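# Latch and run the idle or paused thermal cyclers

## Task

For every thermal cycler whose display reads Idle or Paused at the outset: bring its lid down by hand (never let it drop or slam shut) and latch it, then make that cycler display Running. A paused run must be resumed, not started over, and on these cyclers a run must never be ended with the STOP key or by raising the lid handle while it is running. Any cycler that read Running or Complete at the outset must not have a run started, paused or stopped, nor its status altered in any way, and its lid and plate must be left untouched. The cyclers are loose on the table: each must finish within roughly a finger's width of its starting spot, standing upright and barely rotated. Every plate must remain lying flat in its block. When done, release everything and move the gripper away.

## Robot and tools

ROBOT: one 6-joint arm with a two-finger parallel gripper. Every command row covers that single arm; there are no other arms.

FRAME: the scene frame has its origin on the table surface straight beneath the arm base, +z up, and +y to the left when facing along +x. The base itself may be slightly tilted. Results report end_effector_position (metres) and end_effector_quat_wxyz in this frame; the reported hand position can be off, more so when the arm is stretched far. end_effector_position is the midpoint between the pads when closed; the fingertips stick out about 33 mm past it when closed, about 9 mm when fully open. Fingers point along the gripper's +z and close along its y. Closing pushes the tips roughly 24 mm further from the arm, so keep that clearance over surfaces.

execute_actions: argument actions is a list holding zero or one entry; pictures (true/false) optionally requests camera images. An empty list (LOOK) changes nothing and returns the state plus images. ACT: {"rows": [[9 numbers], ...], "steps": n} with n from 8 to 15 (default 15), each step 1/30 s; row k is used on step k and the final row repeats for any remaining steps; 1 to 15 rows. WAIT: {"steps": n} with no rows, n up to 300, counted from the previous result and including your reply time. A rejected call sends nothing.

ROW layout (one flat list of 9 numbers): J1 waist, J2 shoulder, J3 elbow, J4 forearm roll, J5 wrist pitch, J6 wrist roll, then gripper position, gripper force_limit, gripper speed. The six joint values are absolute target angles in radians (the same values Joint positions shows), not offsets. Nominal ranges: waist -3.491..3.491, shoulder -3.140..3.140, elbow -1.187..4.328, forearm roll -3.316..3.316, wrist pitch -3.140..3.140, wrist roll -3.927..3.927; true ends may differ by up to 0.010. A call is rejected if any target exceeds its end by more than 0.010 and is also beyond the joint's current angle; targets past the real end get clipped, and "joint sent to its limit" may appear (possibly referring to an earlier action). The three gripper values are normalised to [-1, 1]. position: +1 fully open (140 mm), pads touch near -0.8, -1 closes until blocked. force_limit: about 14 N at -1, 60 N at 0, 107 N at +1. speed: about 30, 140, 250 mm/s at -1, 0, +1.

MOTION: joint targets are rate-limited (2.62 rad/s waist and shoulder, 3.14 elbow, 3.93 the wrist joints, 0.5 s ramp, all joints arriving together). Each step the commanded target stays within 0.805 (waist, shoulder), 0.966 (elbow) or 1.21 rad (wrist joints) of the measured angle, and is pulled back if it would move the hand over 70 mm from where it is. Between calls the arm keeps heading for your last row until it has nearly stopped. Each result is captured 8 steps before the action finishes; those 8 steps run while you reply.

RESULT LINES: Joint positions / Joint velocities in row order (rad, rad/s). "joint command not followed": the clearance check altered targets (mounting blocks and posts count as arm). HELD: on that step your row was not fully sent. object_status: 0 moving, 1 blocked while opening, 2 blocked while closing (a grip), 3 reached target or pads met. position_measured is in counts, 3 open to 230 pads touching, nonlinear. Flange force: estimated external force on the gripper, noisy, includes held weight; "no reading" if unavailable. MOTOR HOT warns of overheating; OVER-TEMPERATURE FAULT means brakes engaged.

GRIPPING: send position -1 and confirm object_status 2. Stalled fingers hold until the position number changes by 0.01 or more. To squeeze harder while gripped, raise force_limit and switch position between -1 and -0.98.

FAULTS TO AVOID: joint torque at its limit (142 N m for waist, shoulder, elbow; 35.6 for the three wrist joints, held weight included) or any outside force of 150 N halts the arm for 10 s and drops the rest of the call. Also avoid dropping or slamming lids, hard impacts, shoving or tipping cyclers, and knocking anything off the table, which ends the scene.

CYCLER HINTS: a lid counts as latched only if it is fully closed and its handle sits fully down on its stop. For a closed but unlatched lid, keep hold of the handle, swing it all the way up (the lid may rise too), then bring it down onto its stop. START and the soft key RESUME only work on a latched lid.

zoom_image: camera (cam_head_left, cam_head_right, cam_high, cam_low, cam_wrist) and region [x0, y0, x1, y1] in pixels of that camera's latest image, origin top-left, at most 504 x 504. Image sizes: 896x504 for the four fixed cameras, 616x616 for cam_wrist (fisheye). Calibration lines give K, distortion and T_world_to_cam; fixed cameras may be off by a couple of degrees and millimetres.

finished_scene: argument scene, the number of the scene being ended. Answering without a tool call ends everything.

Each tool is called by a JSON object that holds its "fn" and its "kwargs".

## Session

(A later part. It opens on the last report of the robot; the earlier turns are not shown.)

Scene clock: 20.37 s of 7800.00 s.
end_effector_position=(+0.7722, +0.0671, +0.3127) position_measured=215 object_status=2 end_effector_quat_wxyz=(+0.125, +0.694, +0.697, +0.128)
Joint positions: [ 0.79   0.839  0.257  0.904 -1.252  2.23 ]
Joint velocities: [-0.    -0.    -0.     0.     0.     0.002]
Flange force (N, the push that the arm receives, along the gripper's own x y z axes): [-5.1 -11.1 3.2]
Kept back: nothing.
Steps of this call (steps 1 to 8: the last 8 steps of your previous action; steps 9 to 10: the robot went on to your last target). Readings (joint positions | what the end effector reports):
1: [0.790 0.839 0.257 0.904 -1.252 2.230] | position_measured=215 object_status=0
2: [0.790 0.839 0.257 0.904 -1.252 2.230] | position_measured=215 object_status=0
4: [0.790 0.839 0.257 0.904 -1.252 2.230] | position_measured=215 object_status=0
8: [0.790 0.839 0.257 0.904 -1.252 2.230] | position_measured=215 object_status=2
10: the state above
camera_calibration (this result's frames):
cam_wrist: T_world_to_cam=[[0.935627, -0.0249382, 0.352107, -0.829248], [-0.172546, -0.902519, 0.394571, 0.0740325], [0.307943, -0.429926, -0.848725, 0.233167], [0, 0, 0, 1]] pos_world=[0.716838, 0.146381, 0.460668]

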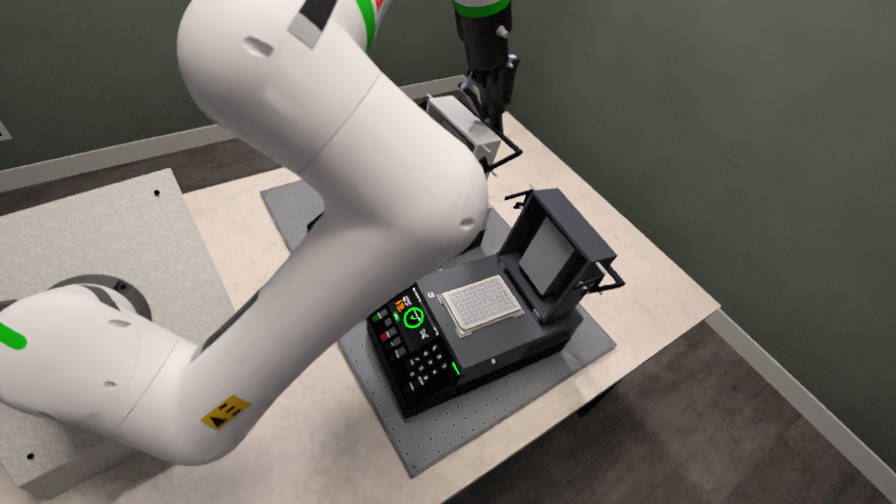

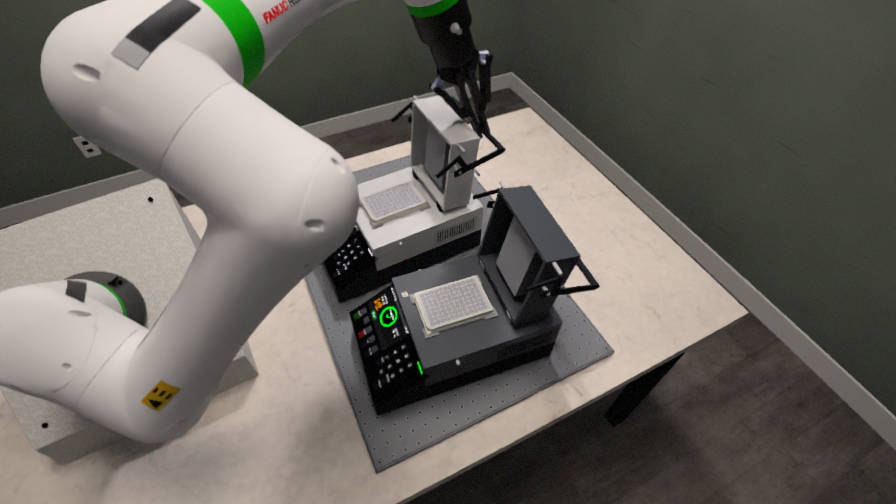

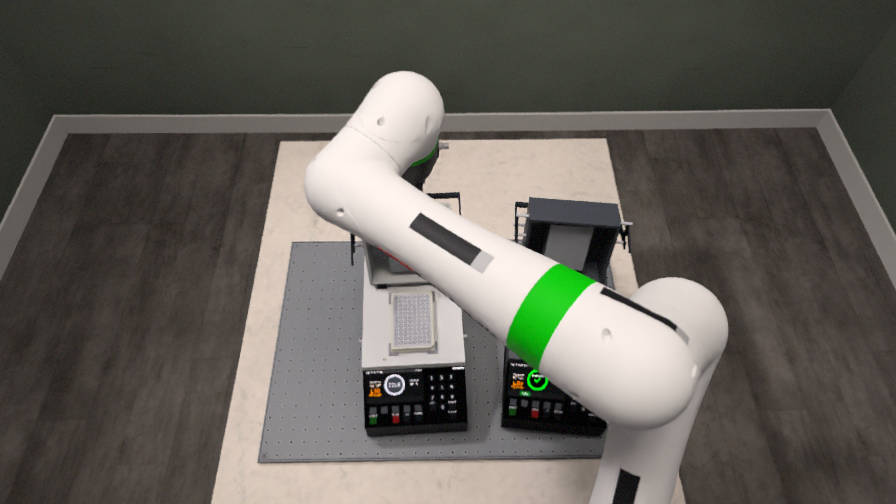

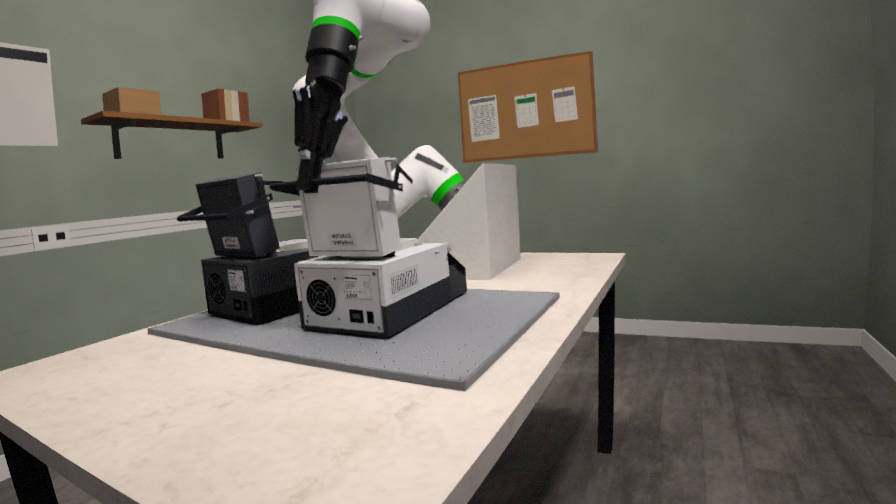

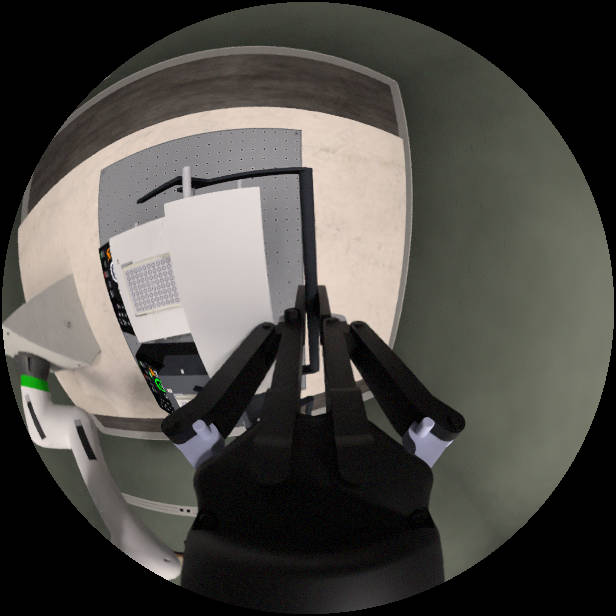

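{"fn": "execute_actions", "kwargs": {"actions": [{"rows":[[0.828,0.782,0.179,0.891,-1.264,2.193,-1,-0.4,-0.5]],"steps":12}]}}

{"fn": "execute_actions", "kwargs": {"actions": [{"rows":[[0.866,0.726,0.1,0.878,-1.276,2.155,-1,-0.4,-0.5]],"steps":12}]}}

{"fn": "execute_actions", "kwargs": {"actions": [{"steps":12}], "pictures": true}}

{"fn": "zoom_image", "kwargs": {"camera": "cam_low", "region": [270, 100, 470, 280]}}

Scene clock: 20.90 s of 7800.00 s.
end_effector_position=(+0.7606, +0.0681, +0.3186) position_measured=215 object_status=2 end_effector_quat_wxyz=(+0.125, +0.694, +0.697, +0.128)
Joint positions: [ 0.805  0.816  0.225  0.899 -1.256  2.215]
Joint velocities: [ 0.281 -0.431 -0.582 -0.111 -0.115 -0.273]
Flange force (N, the push that the arm receives, along the gripper's own x y z axes): [-8.5 32.4 20.3]
Steps of this call (steps 1 to 12: the robot went on to your last target; steps 13 to 16: the first 4 steps of this action). Readings (joint positions | what the end effector reports):
13: [0.790 0.839 0.257 0.904 -1.252 2.230] | position_measured=215 object_status=2
14: [0.792 0.836 0.253 0.904 -1.252 2.228] | position_measured=215 object_status=2
16: the state above

Scene clock: 21.30 s of 7800.00 s.
end_effector_position=(+0.7304, +0.0697, +0.3305) position_measured=215 object_status=2 end_effector_quat_wxyz=(+0.123, +0.695, +0.697, +0.127)
Joint positions: [ 0.844  0.759  0.147  0.886 -1.269  2.177]
Joint velocities: [ 0.284 -0.415 -0.585 -0.099 -0.095 -0.278]
Flange force (N, the push that the arm receives, along the gripper's own x y z axes): [-26.0 29.8 27.3]
Steps of this call (steps 1 to 8: the last 8 steps of your previous action; steps 9 to 12: the first 4 steps of this action). Readings (joint positions | what the end effector reports):
9: [0.828 0.782 0.179 0.891 -1.264 2.193] | position_measured=215 object_status=2
10: [0.830 0.779 0.175 0.890 -1.264 2.191] | position_measured=215 object_status=2
12: the state above

Scene clock: 21.70 s of 7800.00 s.
end_effector_position=(+0.7122, +0.0701, +0.3360) position_measured=215 object_status=2 end_effector_quat_wxyz=(+0.123, +0.695, +0.697, +0.126)
Joint positions: [ 0.866  0.726  0.1    0.878 -1.276  2.155]
Joint velocities: [ 0.001 -0.001 -0.     0.    -0.    -0.002]
Flange force (N, the push that the arm receives, along the gripper's own x y z axes): [-28.0 -5.6 12.2]
Kept back: nothing.
Steps of this call (steps 1 to 8: the last 8 steps of your previous action; steps 9 to 12: the robot went on to your last target). Readings (joint positions | what the end effector reports):
1: [0.853 0.745 0.128 0.883 -1.272 2.168] | position_measured=215 object_status=2
2: [0.860 0.735 0.113 0.880 -1.274 2.161] | position_measured=215 object_status=2
4: [0.865 0.727 0.101 0.878 -1.276 2.156] | position_measured=215 object_status=2
8: [0.866 0.726 0.100 0.878 -1.276 2.155] | position_measured=215 object_status=2
12: the state above
camera_calibration (this result's frames):
cam_wrist: T_world_to_cam=[[0.93791, -0.0246579, 0.346, -0.780817], [-0.169441, -0.902938, 0.394959, 0.0548655], [0.302678, -0.429063, -0.851053, 0.277182], [0, 0, 0, 1]] pos_world=[0.657736, 0.149216, 0.48439]

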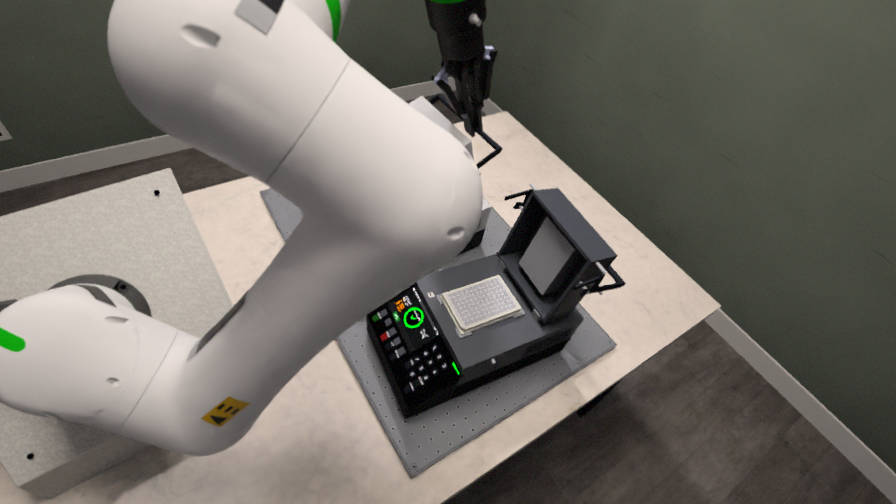

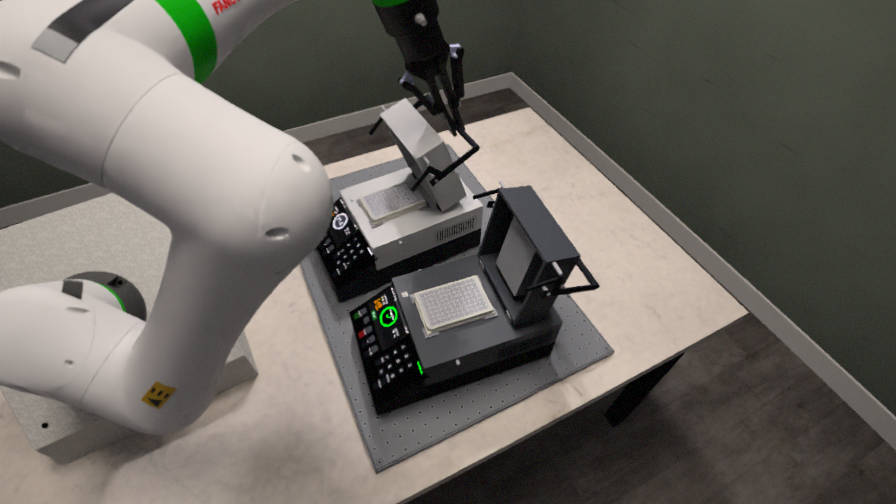

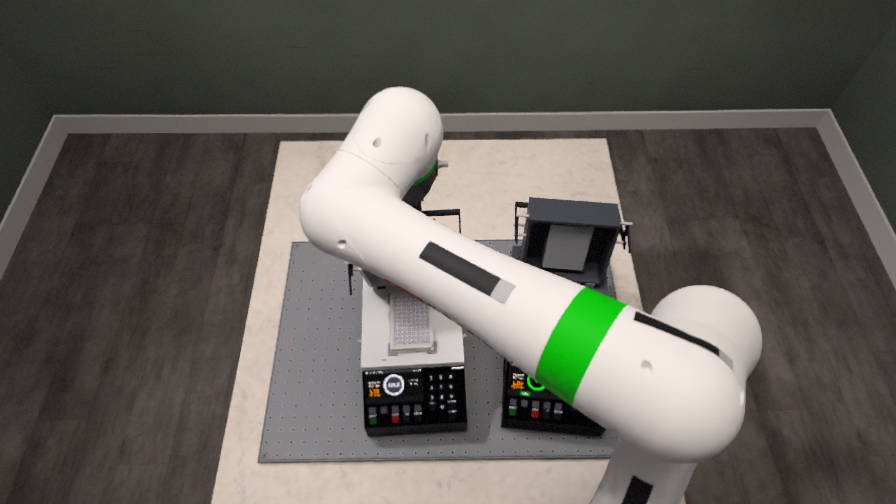

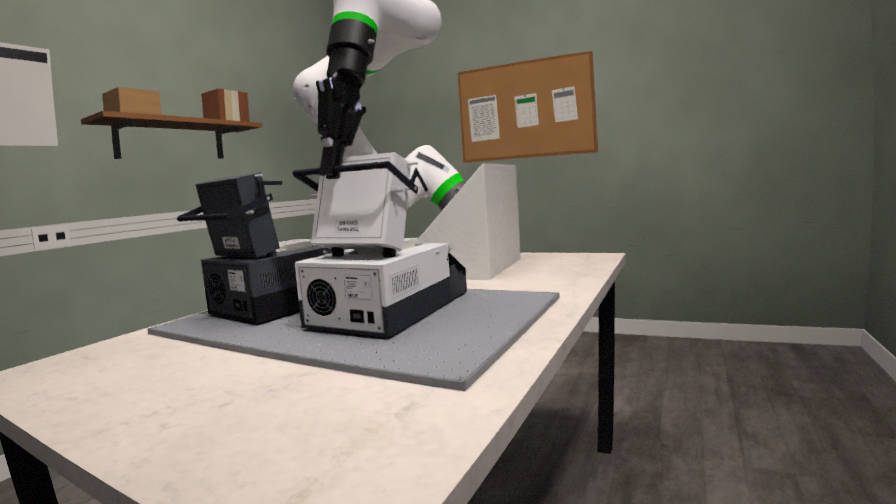

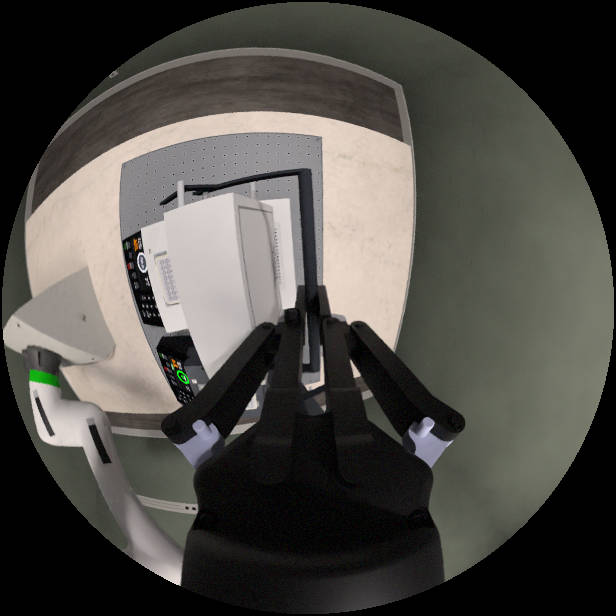

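Region (270, 100, 470, 280) of cam_low's 896x504 image, scaled by 2.520, with more detail than that image has; it fills the top 454 rows of this view, and the rest is white.

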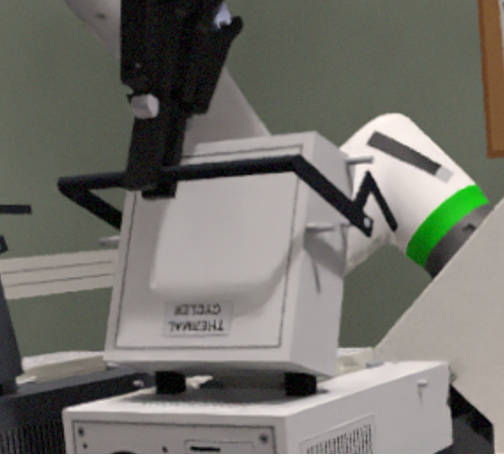

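{"fn": "execute_actions", "kwargs": {"actions": [{"rows":[[0.871,0.718,0.088,0.877,-1.278,2.149,-0.98,-0.7,-0.5],[0.875,0.71,0.076,0.875,-1.28,2.144,-0.98,-0.7,-0.5],[0.879,0.702,0.064,0.874,-1.281,2.138,-0.98,-0.7,-0.5],[0.884,0.694,0.052,0.873,-1.282,2.133,-0.98,-0.7,-0.5],[0.888,0.687,0.04,0.872,-1.282,2.127,-0.98,-0.7,-0.5],[0.893,0.679,0.028,0.87,-1.282,2.121,-0.98,-0.7,-0.5],[0.897,0.671,0.016,0.869,-1.282,2.116,-0.98,-0.7,-0.5],[0.902,0.663,0.004,0.868,-1.282,2.11,-0.98,-0.7,-0.5],[0.906,0.655,-0.008,0.867,-1.282,2.105,-0.98,-0.7,-0.5],[0.911,0.647,-0.02,0.865,-1.282,2.099,-0.98,-0.7,-0.5],[0.915,0.639,-0.032,0.864,-1.282,2.093,-0.98,-0.7,-0.5],[0.92,0.632,-0.044,0.863,-1.282,2.088,-0.98,-0.7,-0.5],[0.924,0.624,-0.056,0.862,-1.282,2.082,-0.98,-0.7,-0.5],[0.929,0.616,-0.068,0.86,-1.282,2.077,-0.98,-0.7,-0.5],[0.933,0.608,-0.08,0.859,-1.282,2.071,-0.98,-0.7,-0.5]]}]}}

{"fn": "execute_actions", "kwargs": {"actions": [{"rows":[[0.953,0.577,-0.144,0.855,-1.276,2.035,-0.98,-0.7,-0.5]],"steps":10}]}}

{"fn": "execute_actions", "kwargs": {"actions": [{"rows":[[0.974,0.545,-0.207,0.851,-1.268,1.998,-0.98,-0.7,-0.5]],"steps":10}]}}

{"fn": "execute_actions", "kwargs": {"actions": [{"steps":12}], "pictures": true}}

{"fn": "zoom_image", "kwargs": {"camera": "cam_head_right", "region": [300, 90, 500, 290]}}

Scene clock: 35.00 s of 7800.00 s.
end_effector_position=(+0.6944, +0.0682, +0.3383) position_measured=215 object_status=2 end_effector_quat_wxyz=(+0.123, +0.695, +0.697, +0.124)
Joint positions: [ 0.885  0.693  0.05   0.873 -1.281  2.132]
Joint velocities: [ 0.123 -0.213 -0.334 -0.04  -0.012 -0.157]
Flange force (N, the push that the arm receives, along the gripper's own x y z axes): [-26.8 5.7 7.4]
Steps of this call (steps 1 to 30: the robot went on to your last target; steps 31 to 90: nothing new was sent; then 10.07 s passed at rest; steps 91 to 97: the first 7 steps of this action). Readings (joint positions | what the end effector reports):
91: [0.866 0.726 0.100 0.878 -1.276 2.155] | position_measured=215 object_status=0
92: [0.867 0.724 0.097 0.878 -1.276 2.153] | position_measured=215 object_status=0
94: [0.873 0.713 0.082 0.877 -1.279 2.146] | position_measured=215 object_status=0
97: the state above

Scene clock: 35.33 s of 7800.00 s.
end_effector_position=(+0.6522, +0.0656, +0.3408) position_measured=215 object_status=2 end_effector_quat_wxyz=(+0.122, +0.695, +0.698, +0.123)
Joint positions: [ 0.93   0.614 -0.072  0.86  -1.282  2.074]
Joint velocities: [ 0.186 -0.309 -0.549 -0.034  0.002 -0.276]
Flange force (N, the push that the arm receives, along the gripper's own x y z axes): [-22.3 23.0 12.2]
Steps of this call (steps 1 to 8: the last 8 steps of your previous action; steps 9 to 10: the first 2 steps of this action). Readings (joint positions | what the end effector reports):
9: [0.924 0.624 -0.057 0.861 -1.282 2.082] | position_measured=215 object_status=2
10: the state above

Scene clock: 35.67 s of 7800.00 s.
end_effector_position=(+0.6272, +0.0659, +0.3352) position_measured=215 object_status=2 end_effector_quat_wxyz=(+0.122, +0.695, +0.698, +0.121)
Joint positions: [ 0.954  0.575 -0.148  0.855 -1.275  2.032]
Joint velocities: [ 0.071 -0.11  -0.213 -0.008  0.026 -0.127]
Flange force (N, the push that the arm receives, along the gripper's own x y z axes): [-18.5 21.4 12.7]
Steps of this call (steps 1 to 8: the last 8 steps of your previous action; steps 9 to 10: the first 2 steps of this action). Readings (joint positions | what the end effector reports):
9: [0.953 0.577 -0.144 0.855 -1.276 2.035] | position_measured=215 object_status=2
10: the state above

Scene clock: 36.07 s of 7800.00 s.
end_effector_position=(+0.6080, +0.0664, +0.3303) position_measured=215 object_status=2 end_effector_quat_wxyz=(+0.122, +0.696, +0.697, +0.121)
Joint positions: [ 0.974  0.545 -0.207  0.851 -1.268  1.998]
Joint velocities: [-0.    -0.001 -0.001 -0.     0.002  0.   ]
Flange force (N, the push that the arm receives, along the gripper's own x y z axes): [-27.6 0.6 11.4]
Kept back: nothing.
Steps of this call (steps 1 to 8: the last 8 steps of your previous action; steps 9 to 12: the robot went on to your last target). Readings (joint positions | what the end effector reports):
1: [0.958 0.569 -0.159 0.854 -1.274 2.026] | position_measured=215 object_status=2
2: [0.964 0.561 -0.175 0.853 -1.272 2.016] | position_measured=215 object_status=2
4: [0.972 0.548 -0.200 0.851 -1.269 2.002] | position_measured=215 object_status=2
8: [0.974 0.545 -0.207 0.851 -1.268 1.998] | position_measured=215 object_status=2
12: the state above
camera_calibration (this result's frames):
cam_wrist: T_world_to_cam=[[0.940761, -0.0261351, 0.33806, -0.680192], [-0.16939, -0.89992, 0.40181, 0.03365], [0.293726, -0.435271, -0.851037, 0.308106], [0, 0, 0, 1]] pos_world=[0.5551, 0.146615, 0.478635]

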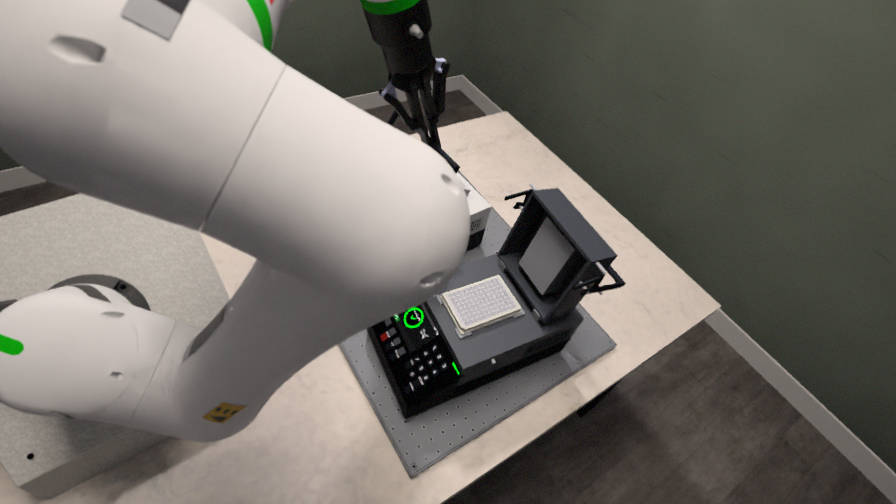

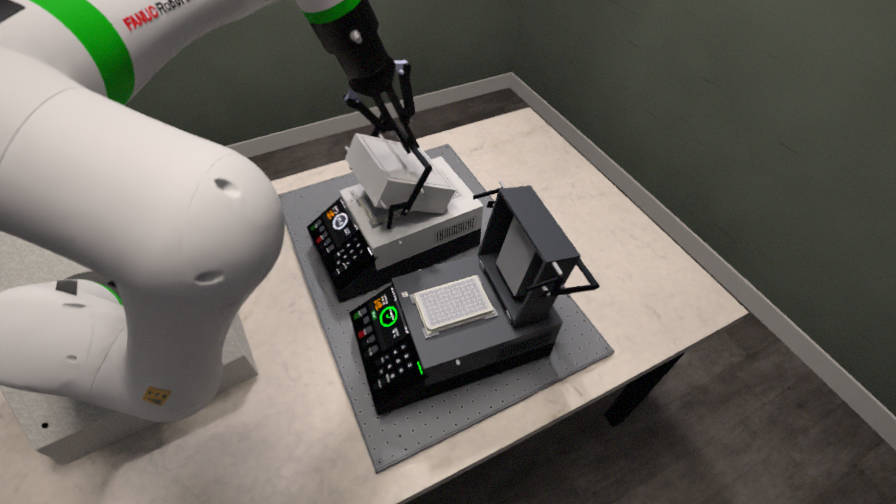

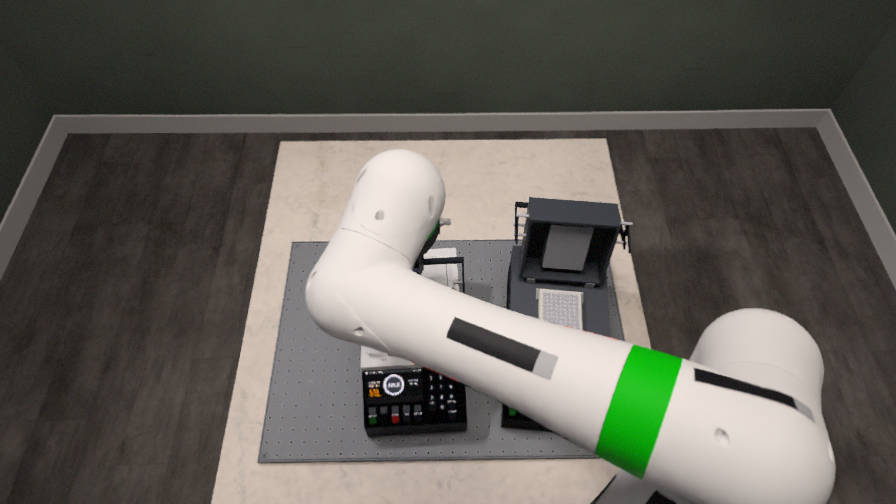

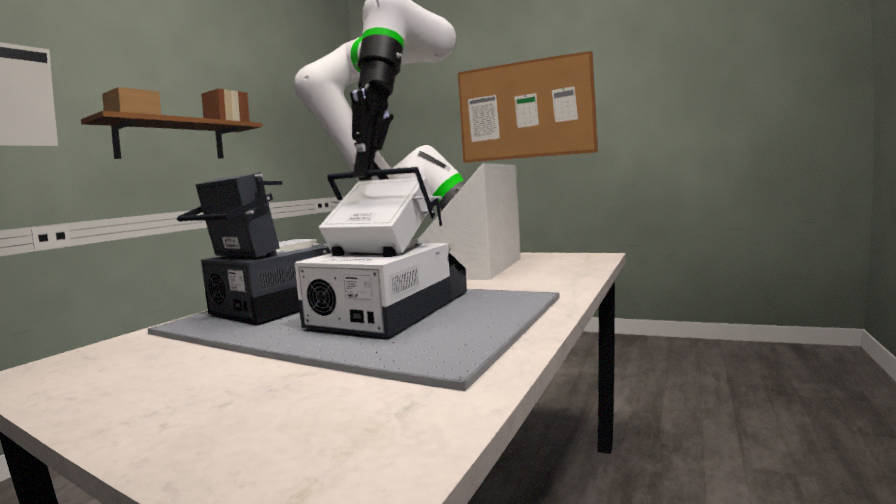

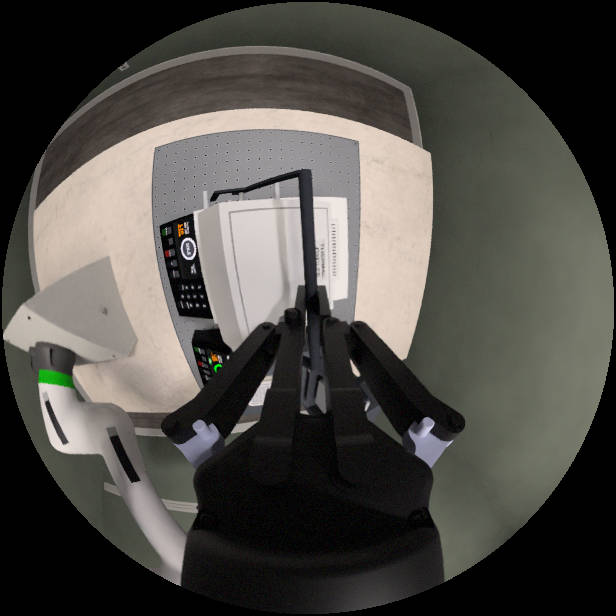

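Region (300, 90, 500, 290) of cam_head_right's 896x504 image, scaled by 2.520, with more detail than that image has.

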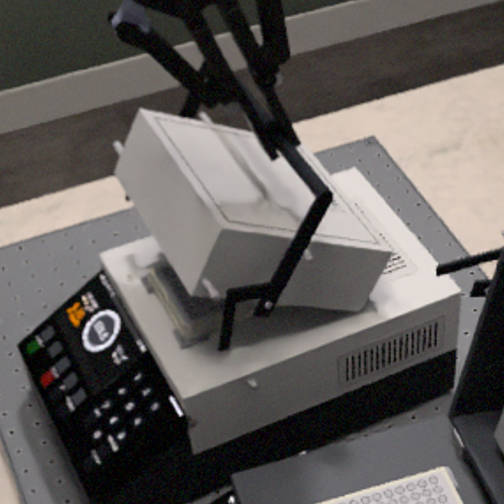

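{"fn": "execute_actions", "kwargs": {"actions": [{"rows":[[0.992,0.516,-0.267,0.848,-1.269,1.965,-0.98,-0.7,-0.5]],"steps":10}]}}

{"fn": "execute_actions", "kwargs": {"actions": [{"rows":[[1.009,0.487,-0.332,0.846,-1.255,1.929,-0.98,-0.7,-0.5]],"steps":10}]}}

{"fn": "execute_actions", "kwargs": {"actions": [{"rows":[[1.023,0.46,-0.395,0.845,-1.242,1.893,-0.98,-0.7,-0.5]],"steps":10}]}}

{"fn": "execute_actions", "kwargs": {"actions": [{"steps":12}], "pictures": true}}

{"fn": "zoom_image", "kwargs": {"camera": "cam_head_right", "region": [300, 90, 500, 290]}}

Scene clock: 36.73 s of 7800.00 s.
end_effector_position=(+0.6066, +0.0662, +0.3299) position_measured=215 object_status=2 end_effector_quat_wxyz=(+0.122, +0.696, +0.697, +0.121)
Joint positions: [ 0.975  0.543 -0.211  0.851 -1.268  1.996]
Joint velocities: [ 0.064 -0.105 -0.209 -0.    -0.001 -0.118]
Flange force (N, the push that the arm receives, along the gripper's own x y z axes): [-23.9 17.7 14.3]
Steps of this call (steps 1 to 18: the robot went on to your last target; steps 19 to 20: the first 2 steps of this action). Readings (joint positions | what the end effector reports):
19: [0.974 0.545 -0.207 0.851 -1.268 1.998] | position_measured=215 object_status=2
20: the state above

Scene clock: 37.07 s of 7800.00 s.
end_effector_position=(+0.5863, +0.0626, +0.3224) position_measured=215 object_status=2 end_effector_quat_wxyz=(+0.124, +0.697, +0.697, +0.115)
Joint positions: [ 0.993  0.514 -0.271  0.848 -1.268  1.963]
Joint velocities: [ 0.058 -0.097 -0.211  0.     0.055 -0.121]
Flange force (N, the push that the arm receives, along the gripper's own x y z axes): [-17.2 14.4 12.3]
Steps of this call (steps 1 to 8: the last 8 steps of your previous action; steps 9 to 10: the first 2 steps of this action). Readings (joint positions | what the end effector reports):
9: [0.992 0.516 -0.267 0.848 -1.269 1.965] | position_measured=215 object_status=2
10: the state above

Scene clock: 37.40 s of 7800.00 s.
end_effector_position=(+0.5667, +0.0622, +0.3125) position_measured=215 object_status=2 end_effector_quat_wxyz=(+0.124, +0.697, +0.697, +0.115)
Joint positions: [ 1.01   0.485 -0.336  0.846 -1.254  1.926]
Joint velocities: [ 0.049 -0.093 -0.211  0.     0.047 -0.123]
Flange force (N, the push that the arm receives, along the gripper's own x y z axes): [-22.8 14.8 11.9]
Steps of this call (steps 1 to 8: the last 8 steps of your previous action; steps 9 to 10: the first 2 steps of this action). Readings (joint positions | what the end effector reports):
9: [1.009 0.487 -0.332 0.846 -1.255 1.929] | position_measured=215 object_status=2
10: the state above

Scene clock: 37.80 s of 7800.00 s.
end_effector_position=(+0.5492, +0.0600, +0.3020) position_measured=215 object_status=2 end_effector_quat_wxyz=(+0.124, +0.698, +0.696, +0.113)
Joint positions: [ 1.023  0.46  -0.395  0.845 -1.242  1.893]
Joint velocities: [-0.     0.    -0.001  0.    -0.002 -0.002]
Flange force (N, the push that the arm receives, along the gripper's own x y z axes): [-0.9 4.2 15.0]
Kept back: nothing.
Steps of this call (steps 1 to 8: the last 8 steps of your previous action; steps 9 to 12: the robot went on to your last target). Readings (joint positions | what the end effector reports):
1: [1.012 0.480 -0.347 0.846 -1.252 1.920] | position_measured=215 object_status=2
2: [1.016 0.473 -0.363 0.846 -1.248 1.911] | position_measured=215 object_status=2
4: [1.022 0.463 -0.388 0.845 -1.243 1.897] | position_measured=215 object_status=2
8: [1.023 0.460 -0.395 0.845 -1.242 1.893] | position_measured=215 object_status=2
12: the state above
camera_calibration (this result's frames):
cam_wrist: T_world_to_cam=[[0.943607, -0.0273405, 0.329936, -0.614481], [-0.171001, -0.893604, 0.415008, 0.0258441], [0.283486, -0.448024, -0.847886, 0.303959], [0, 0, 0, 1]] pos_world=[0.49808, 0.142475, 0.449737]

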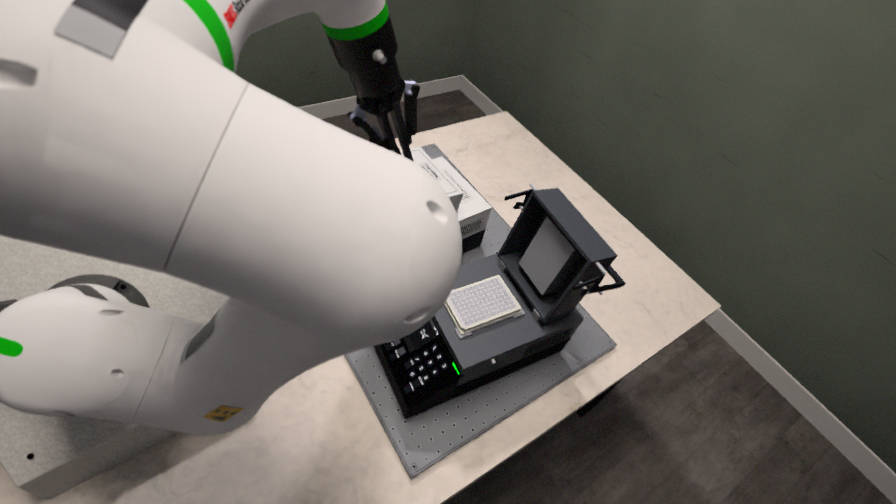

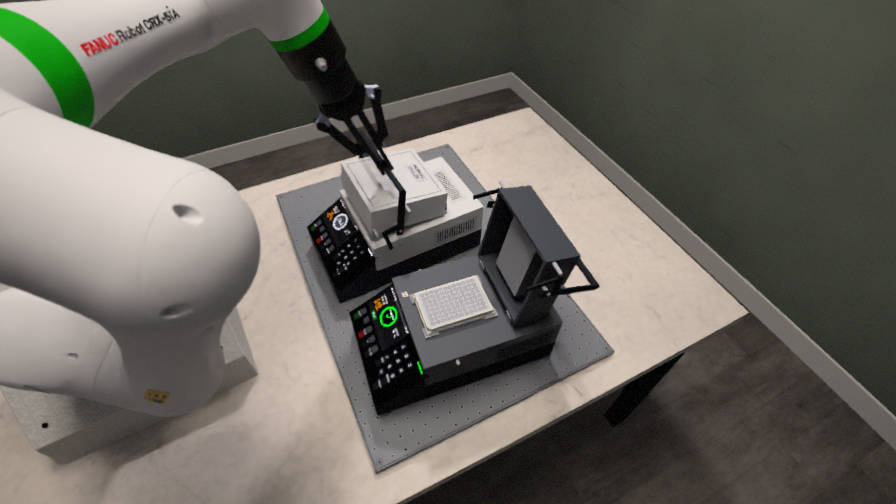

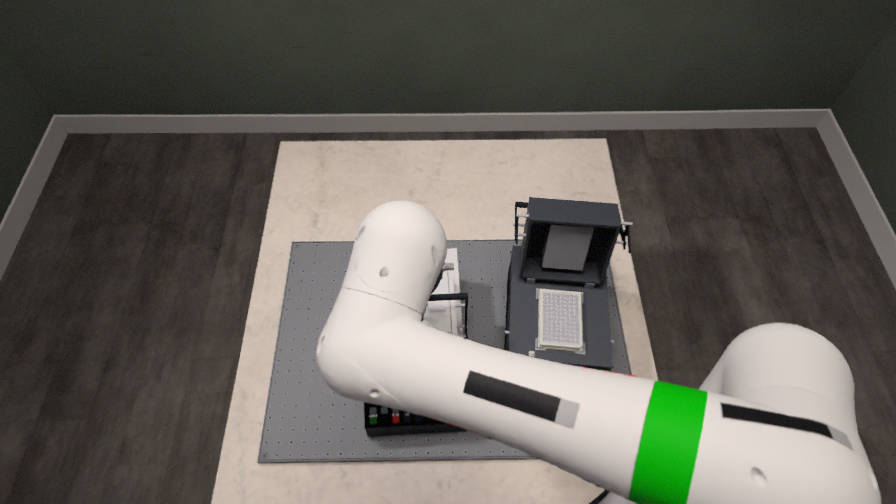

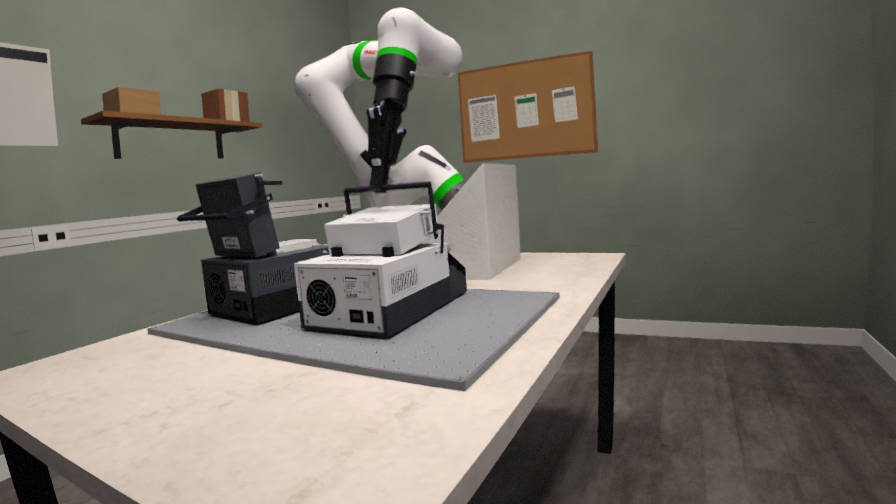

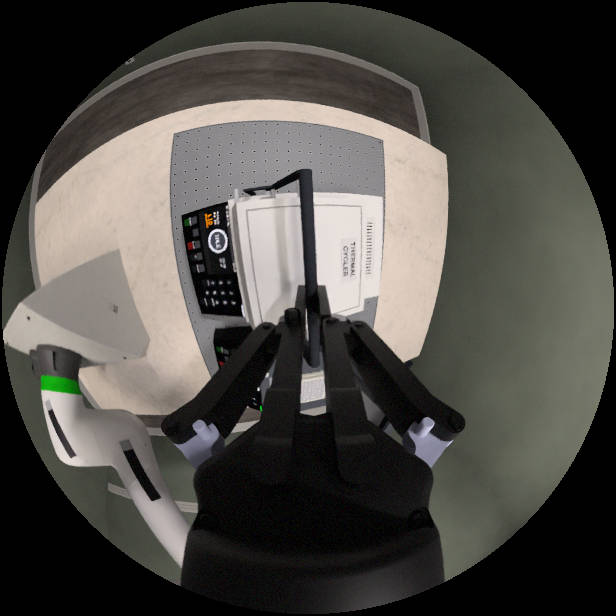

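Region (300, 90, 500, 290) of cam_head_right's 896x504 image, scaled by 2.520, with more detail than that image has.

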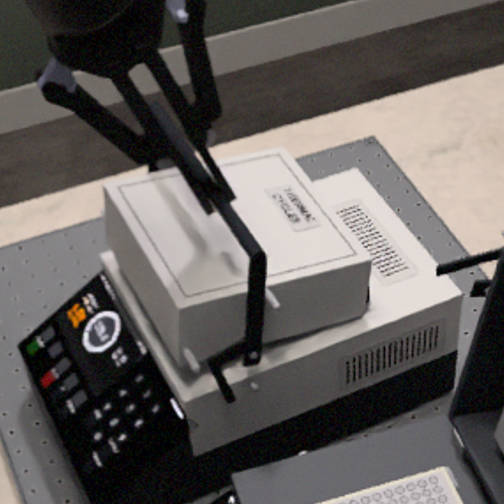

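About 1 cm to go.

{"fn": "execute_actions", "kwargs": {"actions": [{"rows":[[1.026,0.452,-0.421,0.847,-1.232,1.877,-0.98,-0.7,-0.5]],"steps":15}]}}

{"fn": "execute_actions", "kwargs": {"actions": [{"rows":[[1.028,0.447,-0.439,0.848,-1.225,1.866,-0.98,-0.7,-0.5]],"steps":15}]}}

{"fn": "execute_actions", "kwargs": {"actions": [{"rows":[[1.025,0.448,-0.445,0.85,-1.22,1.862,-0.98,-0.7,-0.5]],"steps":15}], "pictures": true}}

{"fn": "zoom_image", "kwargs": {"camera": "cam_head_right", "region": [300, 90, 500, 290]}}

Scene clock: 38.40 s of 7800.00 s.
end_effector_position=(+0.5427, +0.0599, +0.2959) position_measured=215 object_status=2 end_effector_quat_wxyz=(+0.123, +0.698, +0.696, +0.113)
Joint positions: [ 1.026  0.452 -0.42   0.847 -1.232  1.877]
Joint velocities: [ 0.001 -0.003 -0.011  0.     0.003 -0.006]
Flange force (N, the push that the arm receives, along the gripper's own x y z axes): [-3.1 8.0 1.5]
Steps of this call (steps 1 to 11: the robot went on to your last target; steps 12 to 18: the first 7 steps of this action). Readings (joint positions | what the end effector reports):
12: [1.023 0.460 -0.395 0.845 -1.242 1.893] | position_measured=215 object_status=2
13: [1.024 0.459 -0.399 0.846 -1.241 1.890] | position_measured=215 object_status=2
15: [1.025 0.454 -0.415 0.847 -1.235 1.881] | position_measured=215 object_status=2
18: the state above

Scene clock: 38.90 s of 7800.00 s.
end_effector_position=(+0.5379, +0.0599, +0.2911) position_measured=215 object_status=2 end_effector_quat_wxyz=(+0.123, +0.698, +0.696, +0.112)
Joint positions: [ 1.028  0.447 -0.439  0.848 -1.225  1.866]
Joint velocities: [ 0.001 -0.001 -0.008  0.001  0.004 -0.005]
Flange force (N, the push that the arm receives, along the gripper's own x y z axes): [-9.7 12.5 -6.8]
Steps of this call (steps 1 to 8: the last 8 steps of your previous action; steps 9 to 15: the first 7 steps of this action). Readings (joint positions | what the end effector reports):
9: [1.026 0.452 -0.421 0.847 -1.232 1.877] | position_measured=215 object_status=2
10: [1.026 0.451 -0.425 0.847 -1.230 1.874] | position_measured=215 object_status=2
12: [1.028 0.448 -0.436 0.848 -1.226 1.868] | position_measured=215 object_status=2
15: the state above

Scene clock: 39.40 s of 7800.00 s.
end_effector_position=(+0.5370, +0.0598, +0.2876) position_measured=215 object_status=2 end_effector_quat_wxyz=(+0.122, +0.699, +0.696, +0.111)
Joint positions: [ 1.025  0.448 -0.445  0.85  -1.22   1.862]
Joint velocities: [-0.003  0.004 -0.003  0.     0.003 -0.002]
Flange force (N, the push that the arm receives, along the gripper's own x y z axes): [-11.3 9.3 -17.4]
Steps of this call (steps 1 to 8: the last 8 steps of your previous action; steps 9 to 15: the first 7 steps of this action). Readings (joint positions | what the end effector reports):
9: [1.028 0.447 -0.439 0.848 -1.225 1.866] | position_measured=215 object_status=2
10: [1.027 0.447 -0.441 0.849 -1.223 1.864] | position_measured=215 object_status=2
12: [1.026 0.447 -0.444 0.850 -1.221 1.863] | position_measured=215 object_status=2
15: the state above
camera_calibration (this result's frames):
cam_wrist: T_world_to_cam=[[0.944782, -0.0286949, 0.326442, -0.597778], [-0.170858, -0.893178, 0.415981, 0.0291318], [0.279634, -0.448786, -0.848761, 0.297529], [0, 0, 0, 1]] pos_world=[0.486548, 0.142394, 0.435553]

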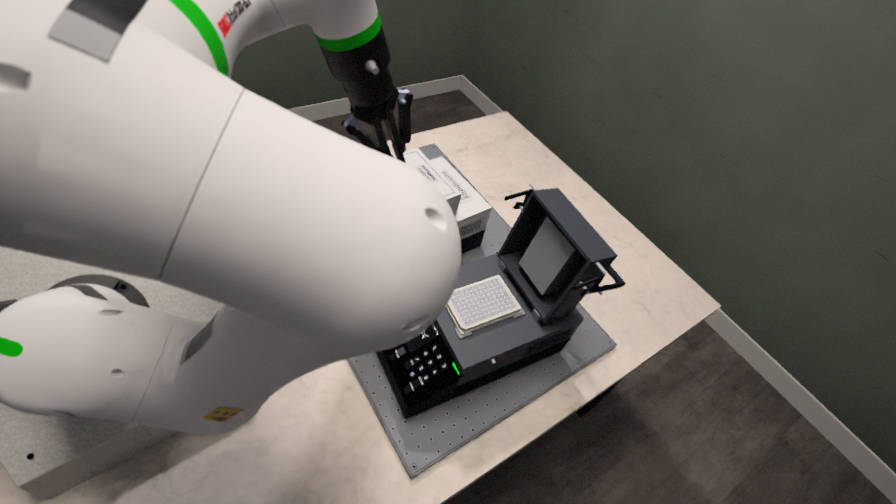

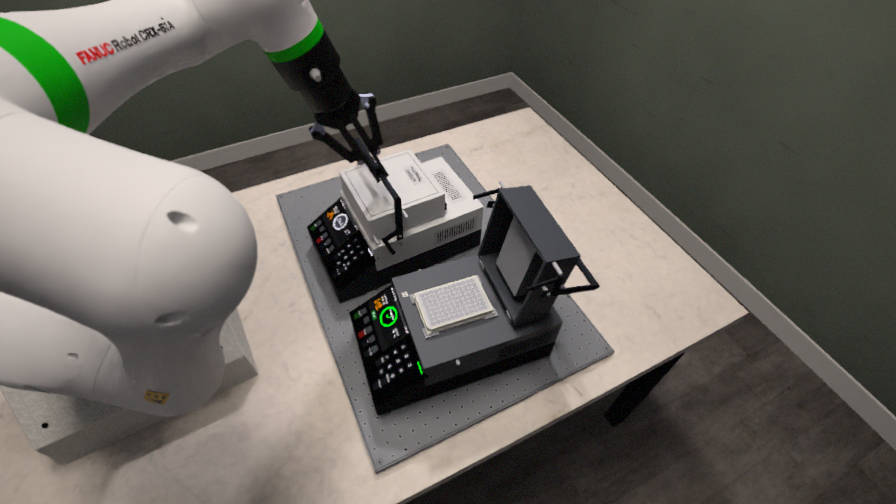

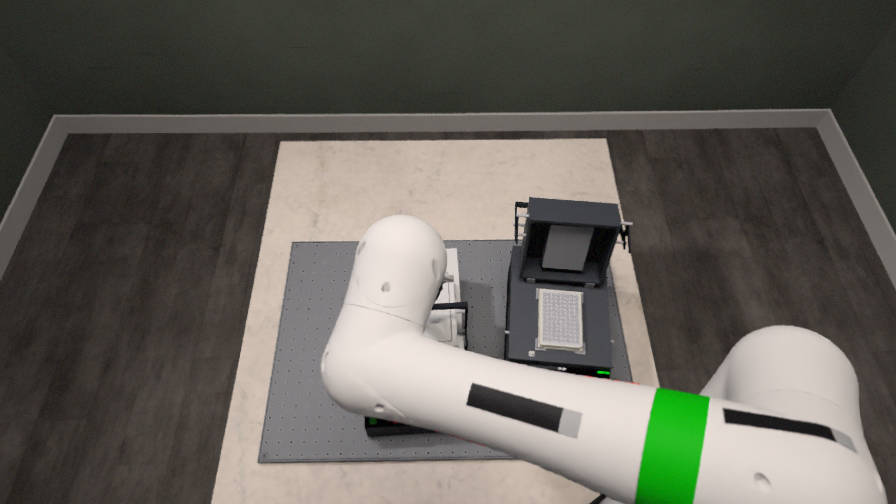

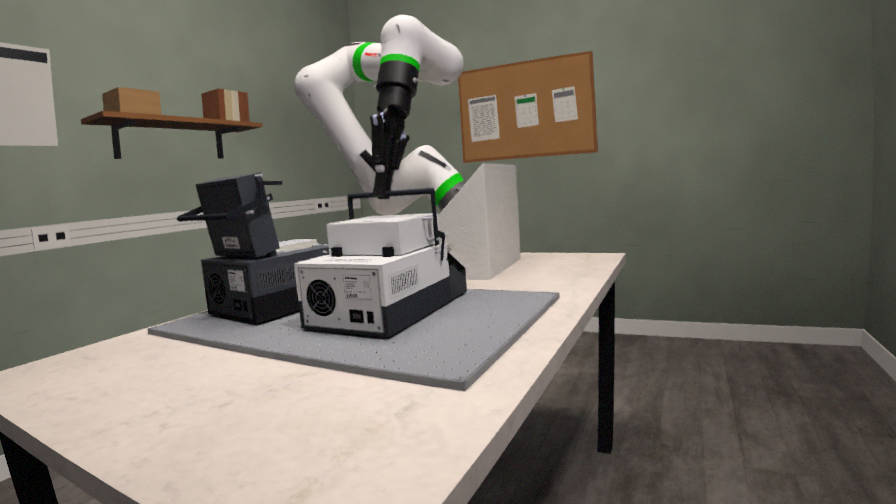

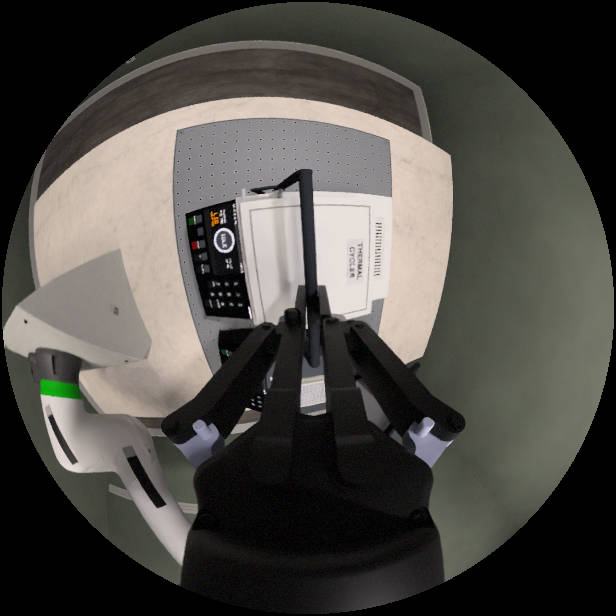

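Region (300, 90, 500, 290) of cam_head_right's 896x504 image, scaled by 2.520, with more detail than that image has.

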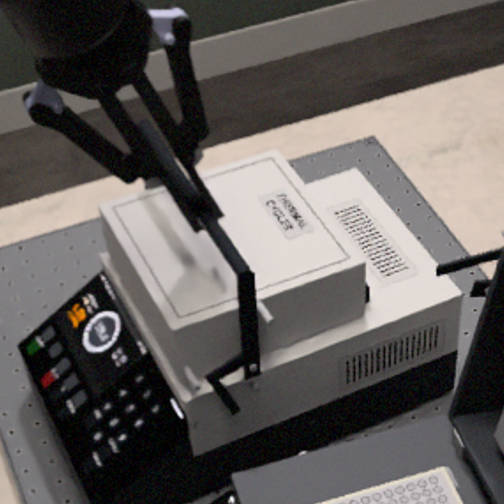

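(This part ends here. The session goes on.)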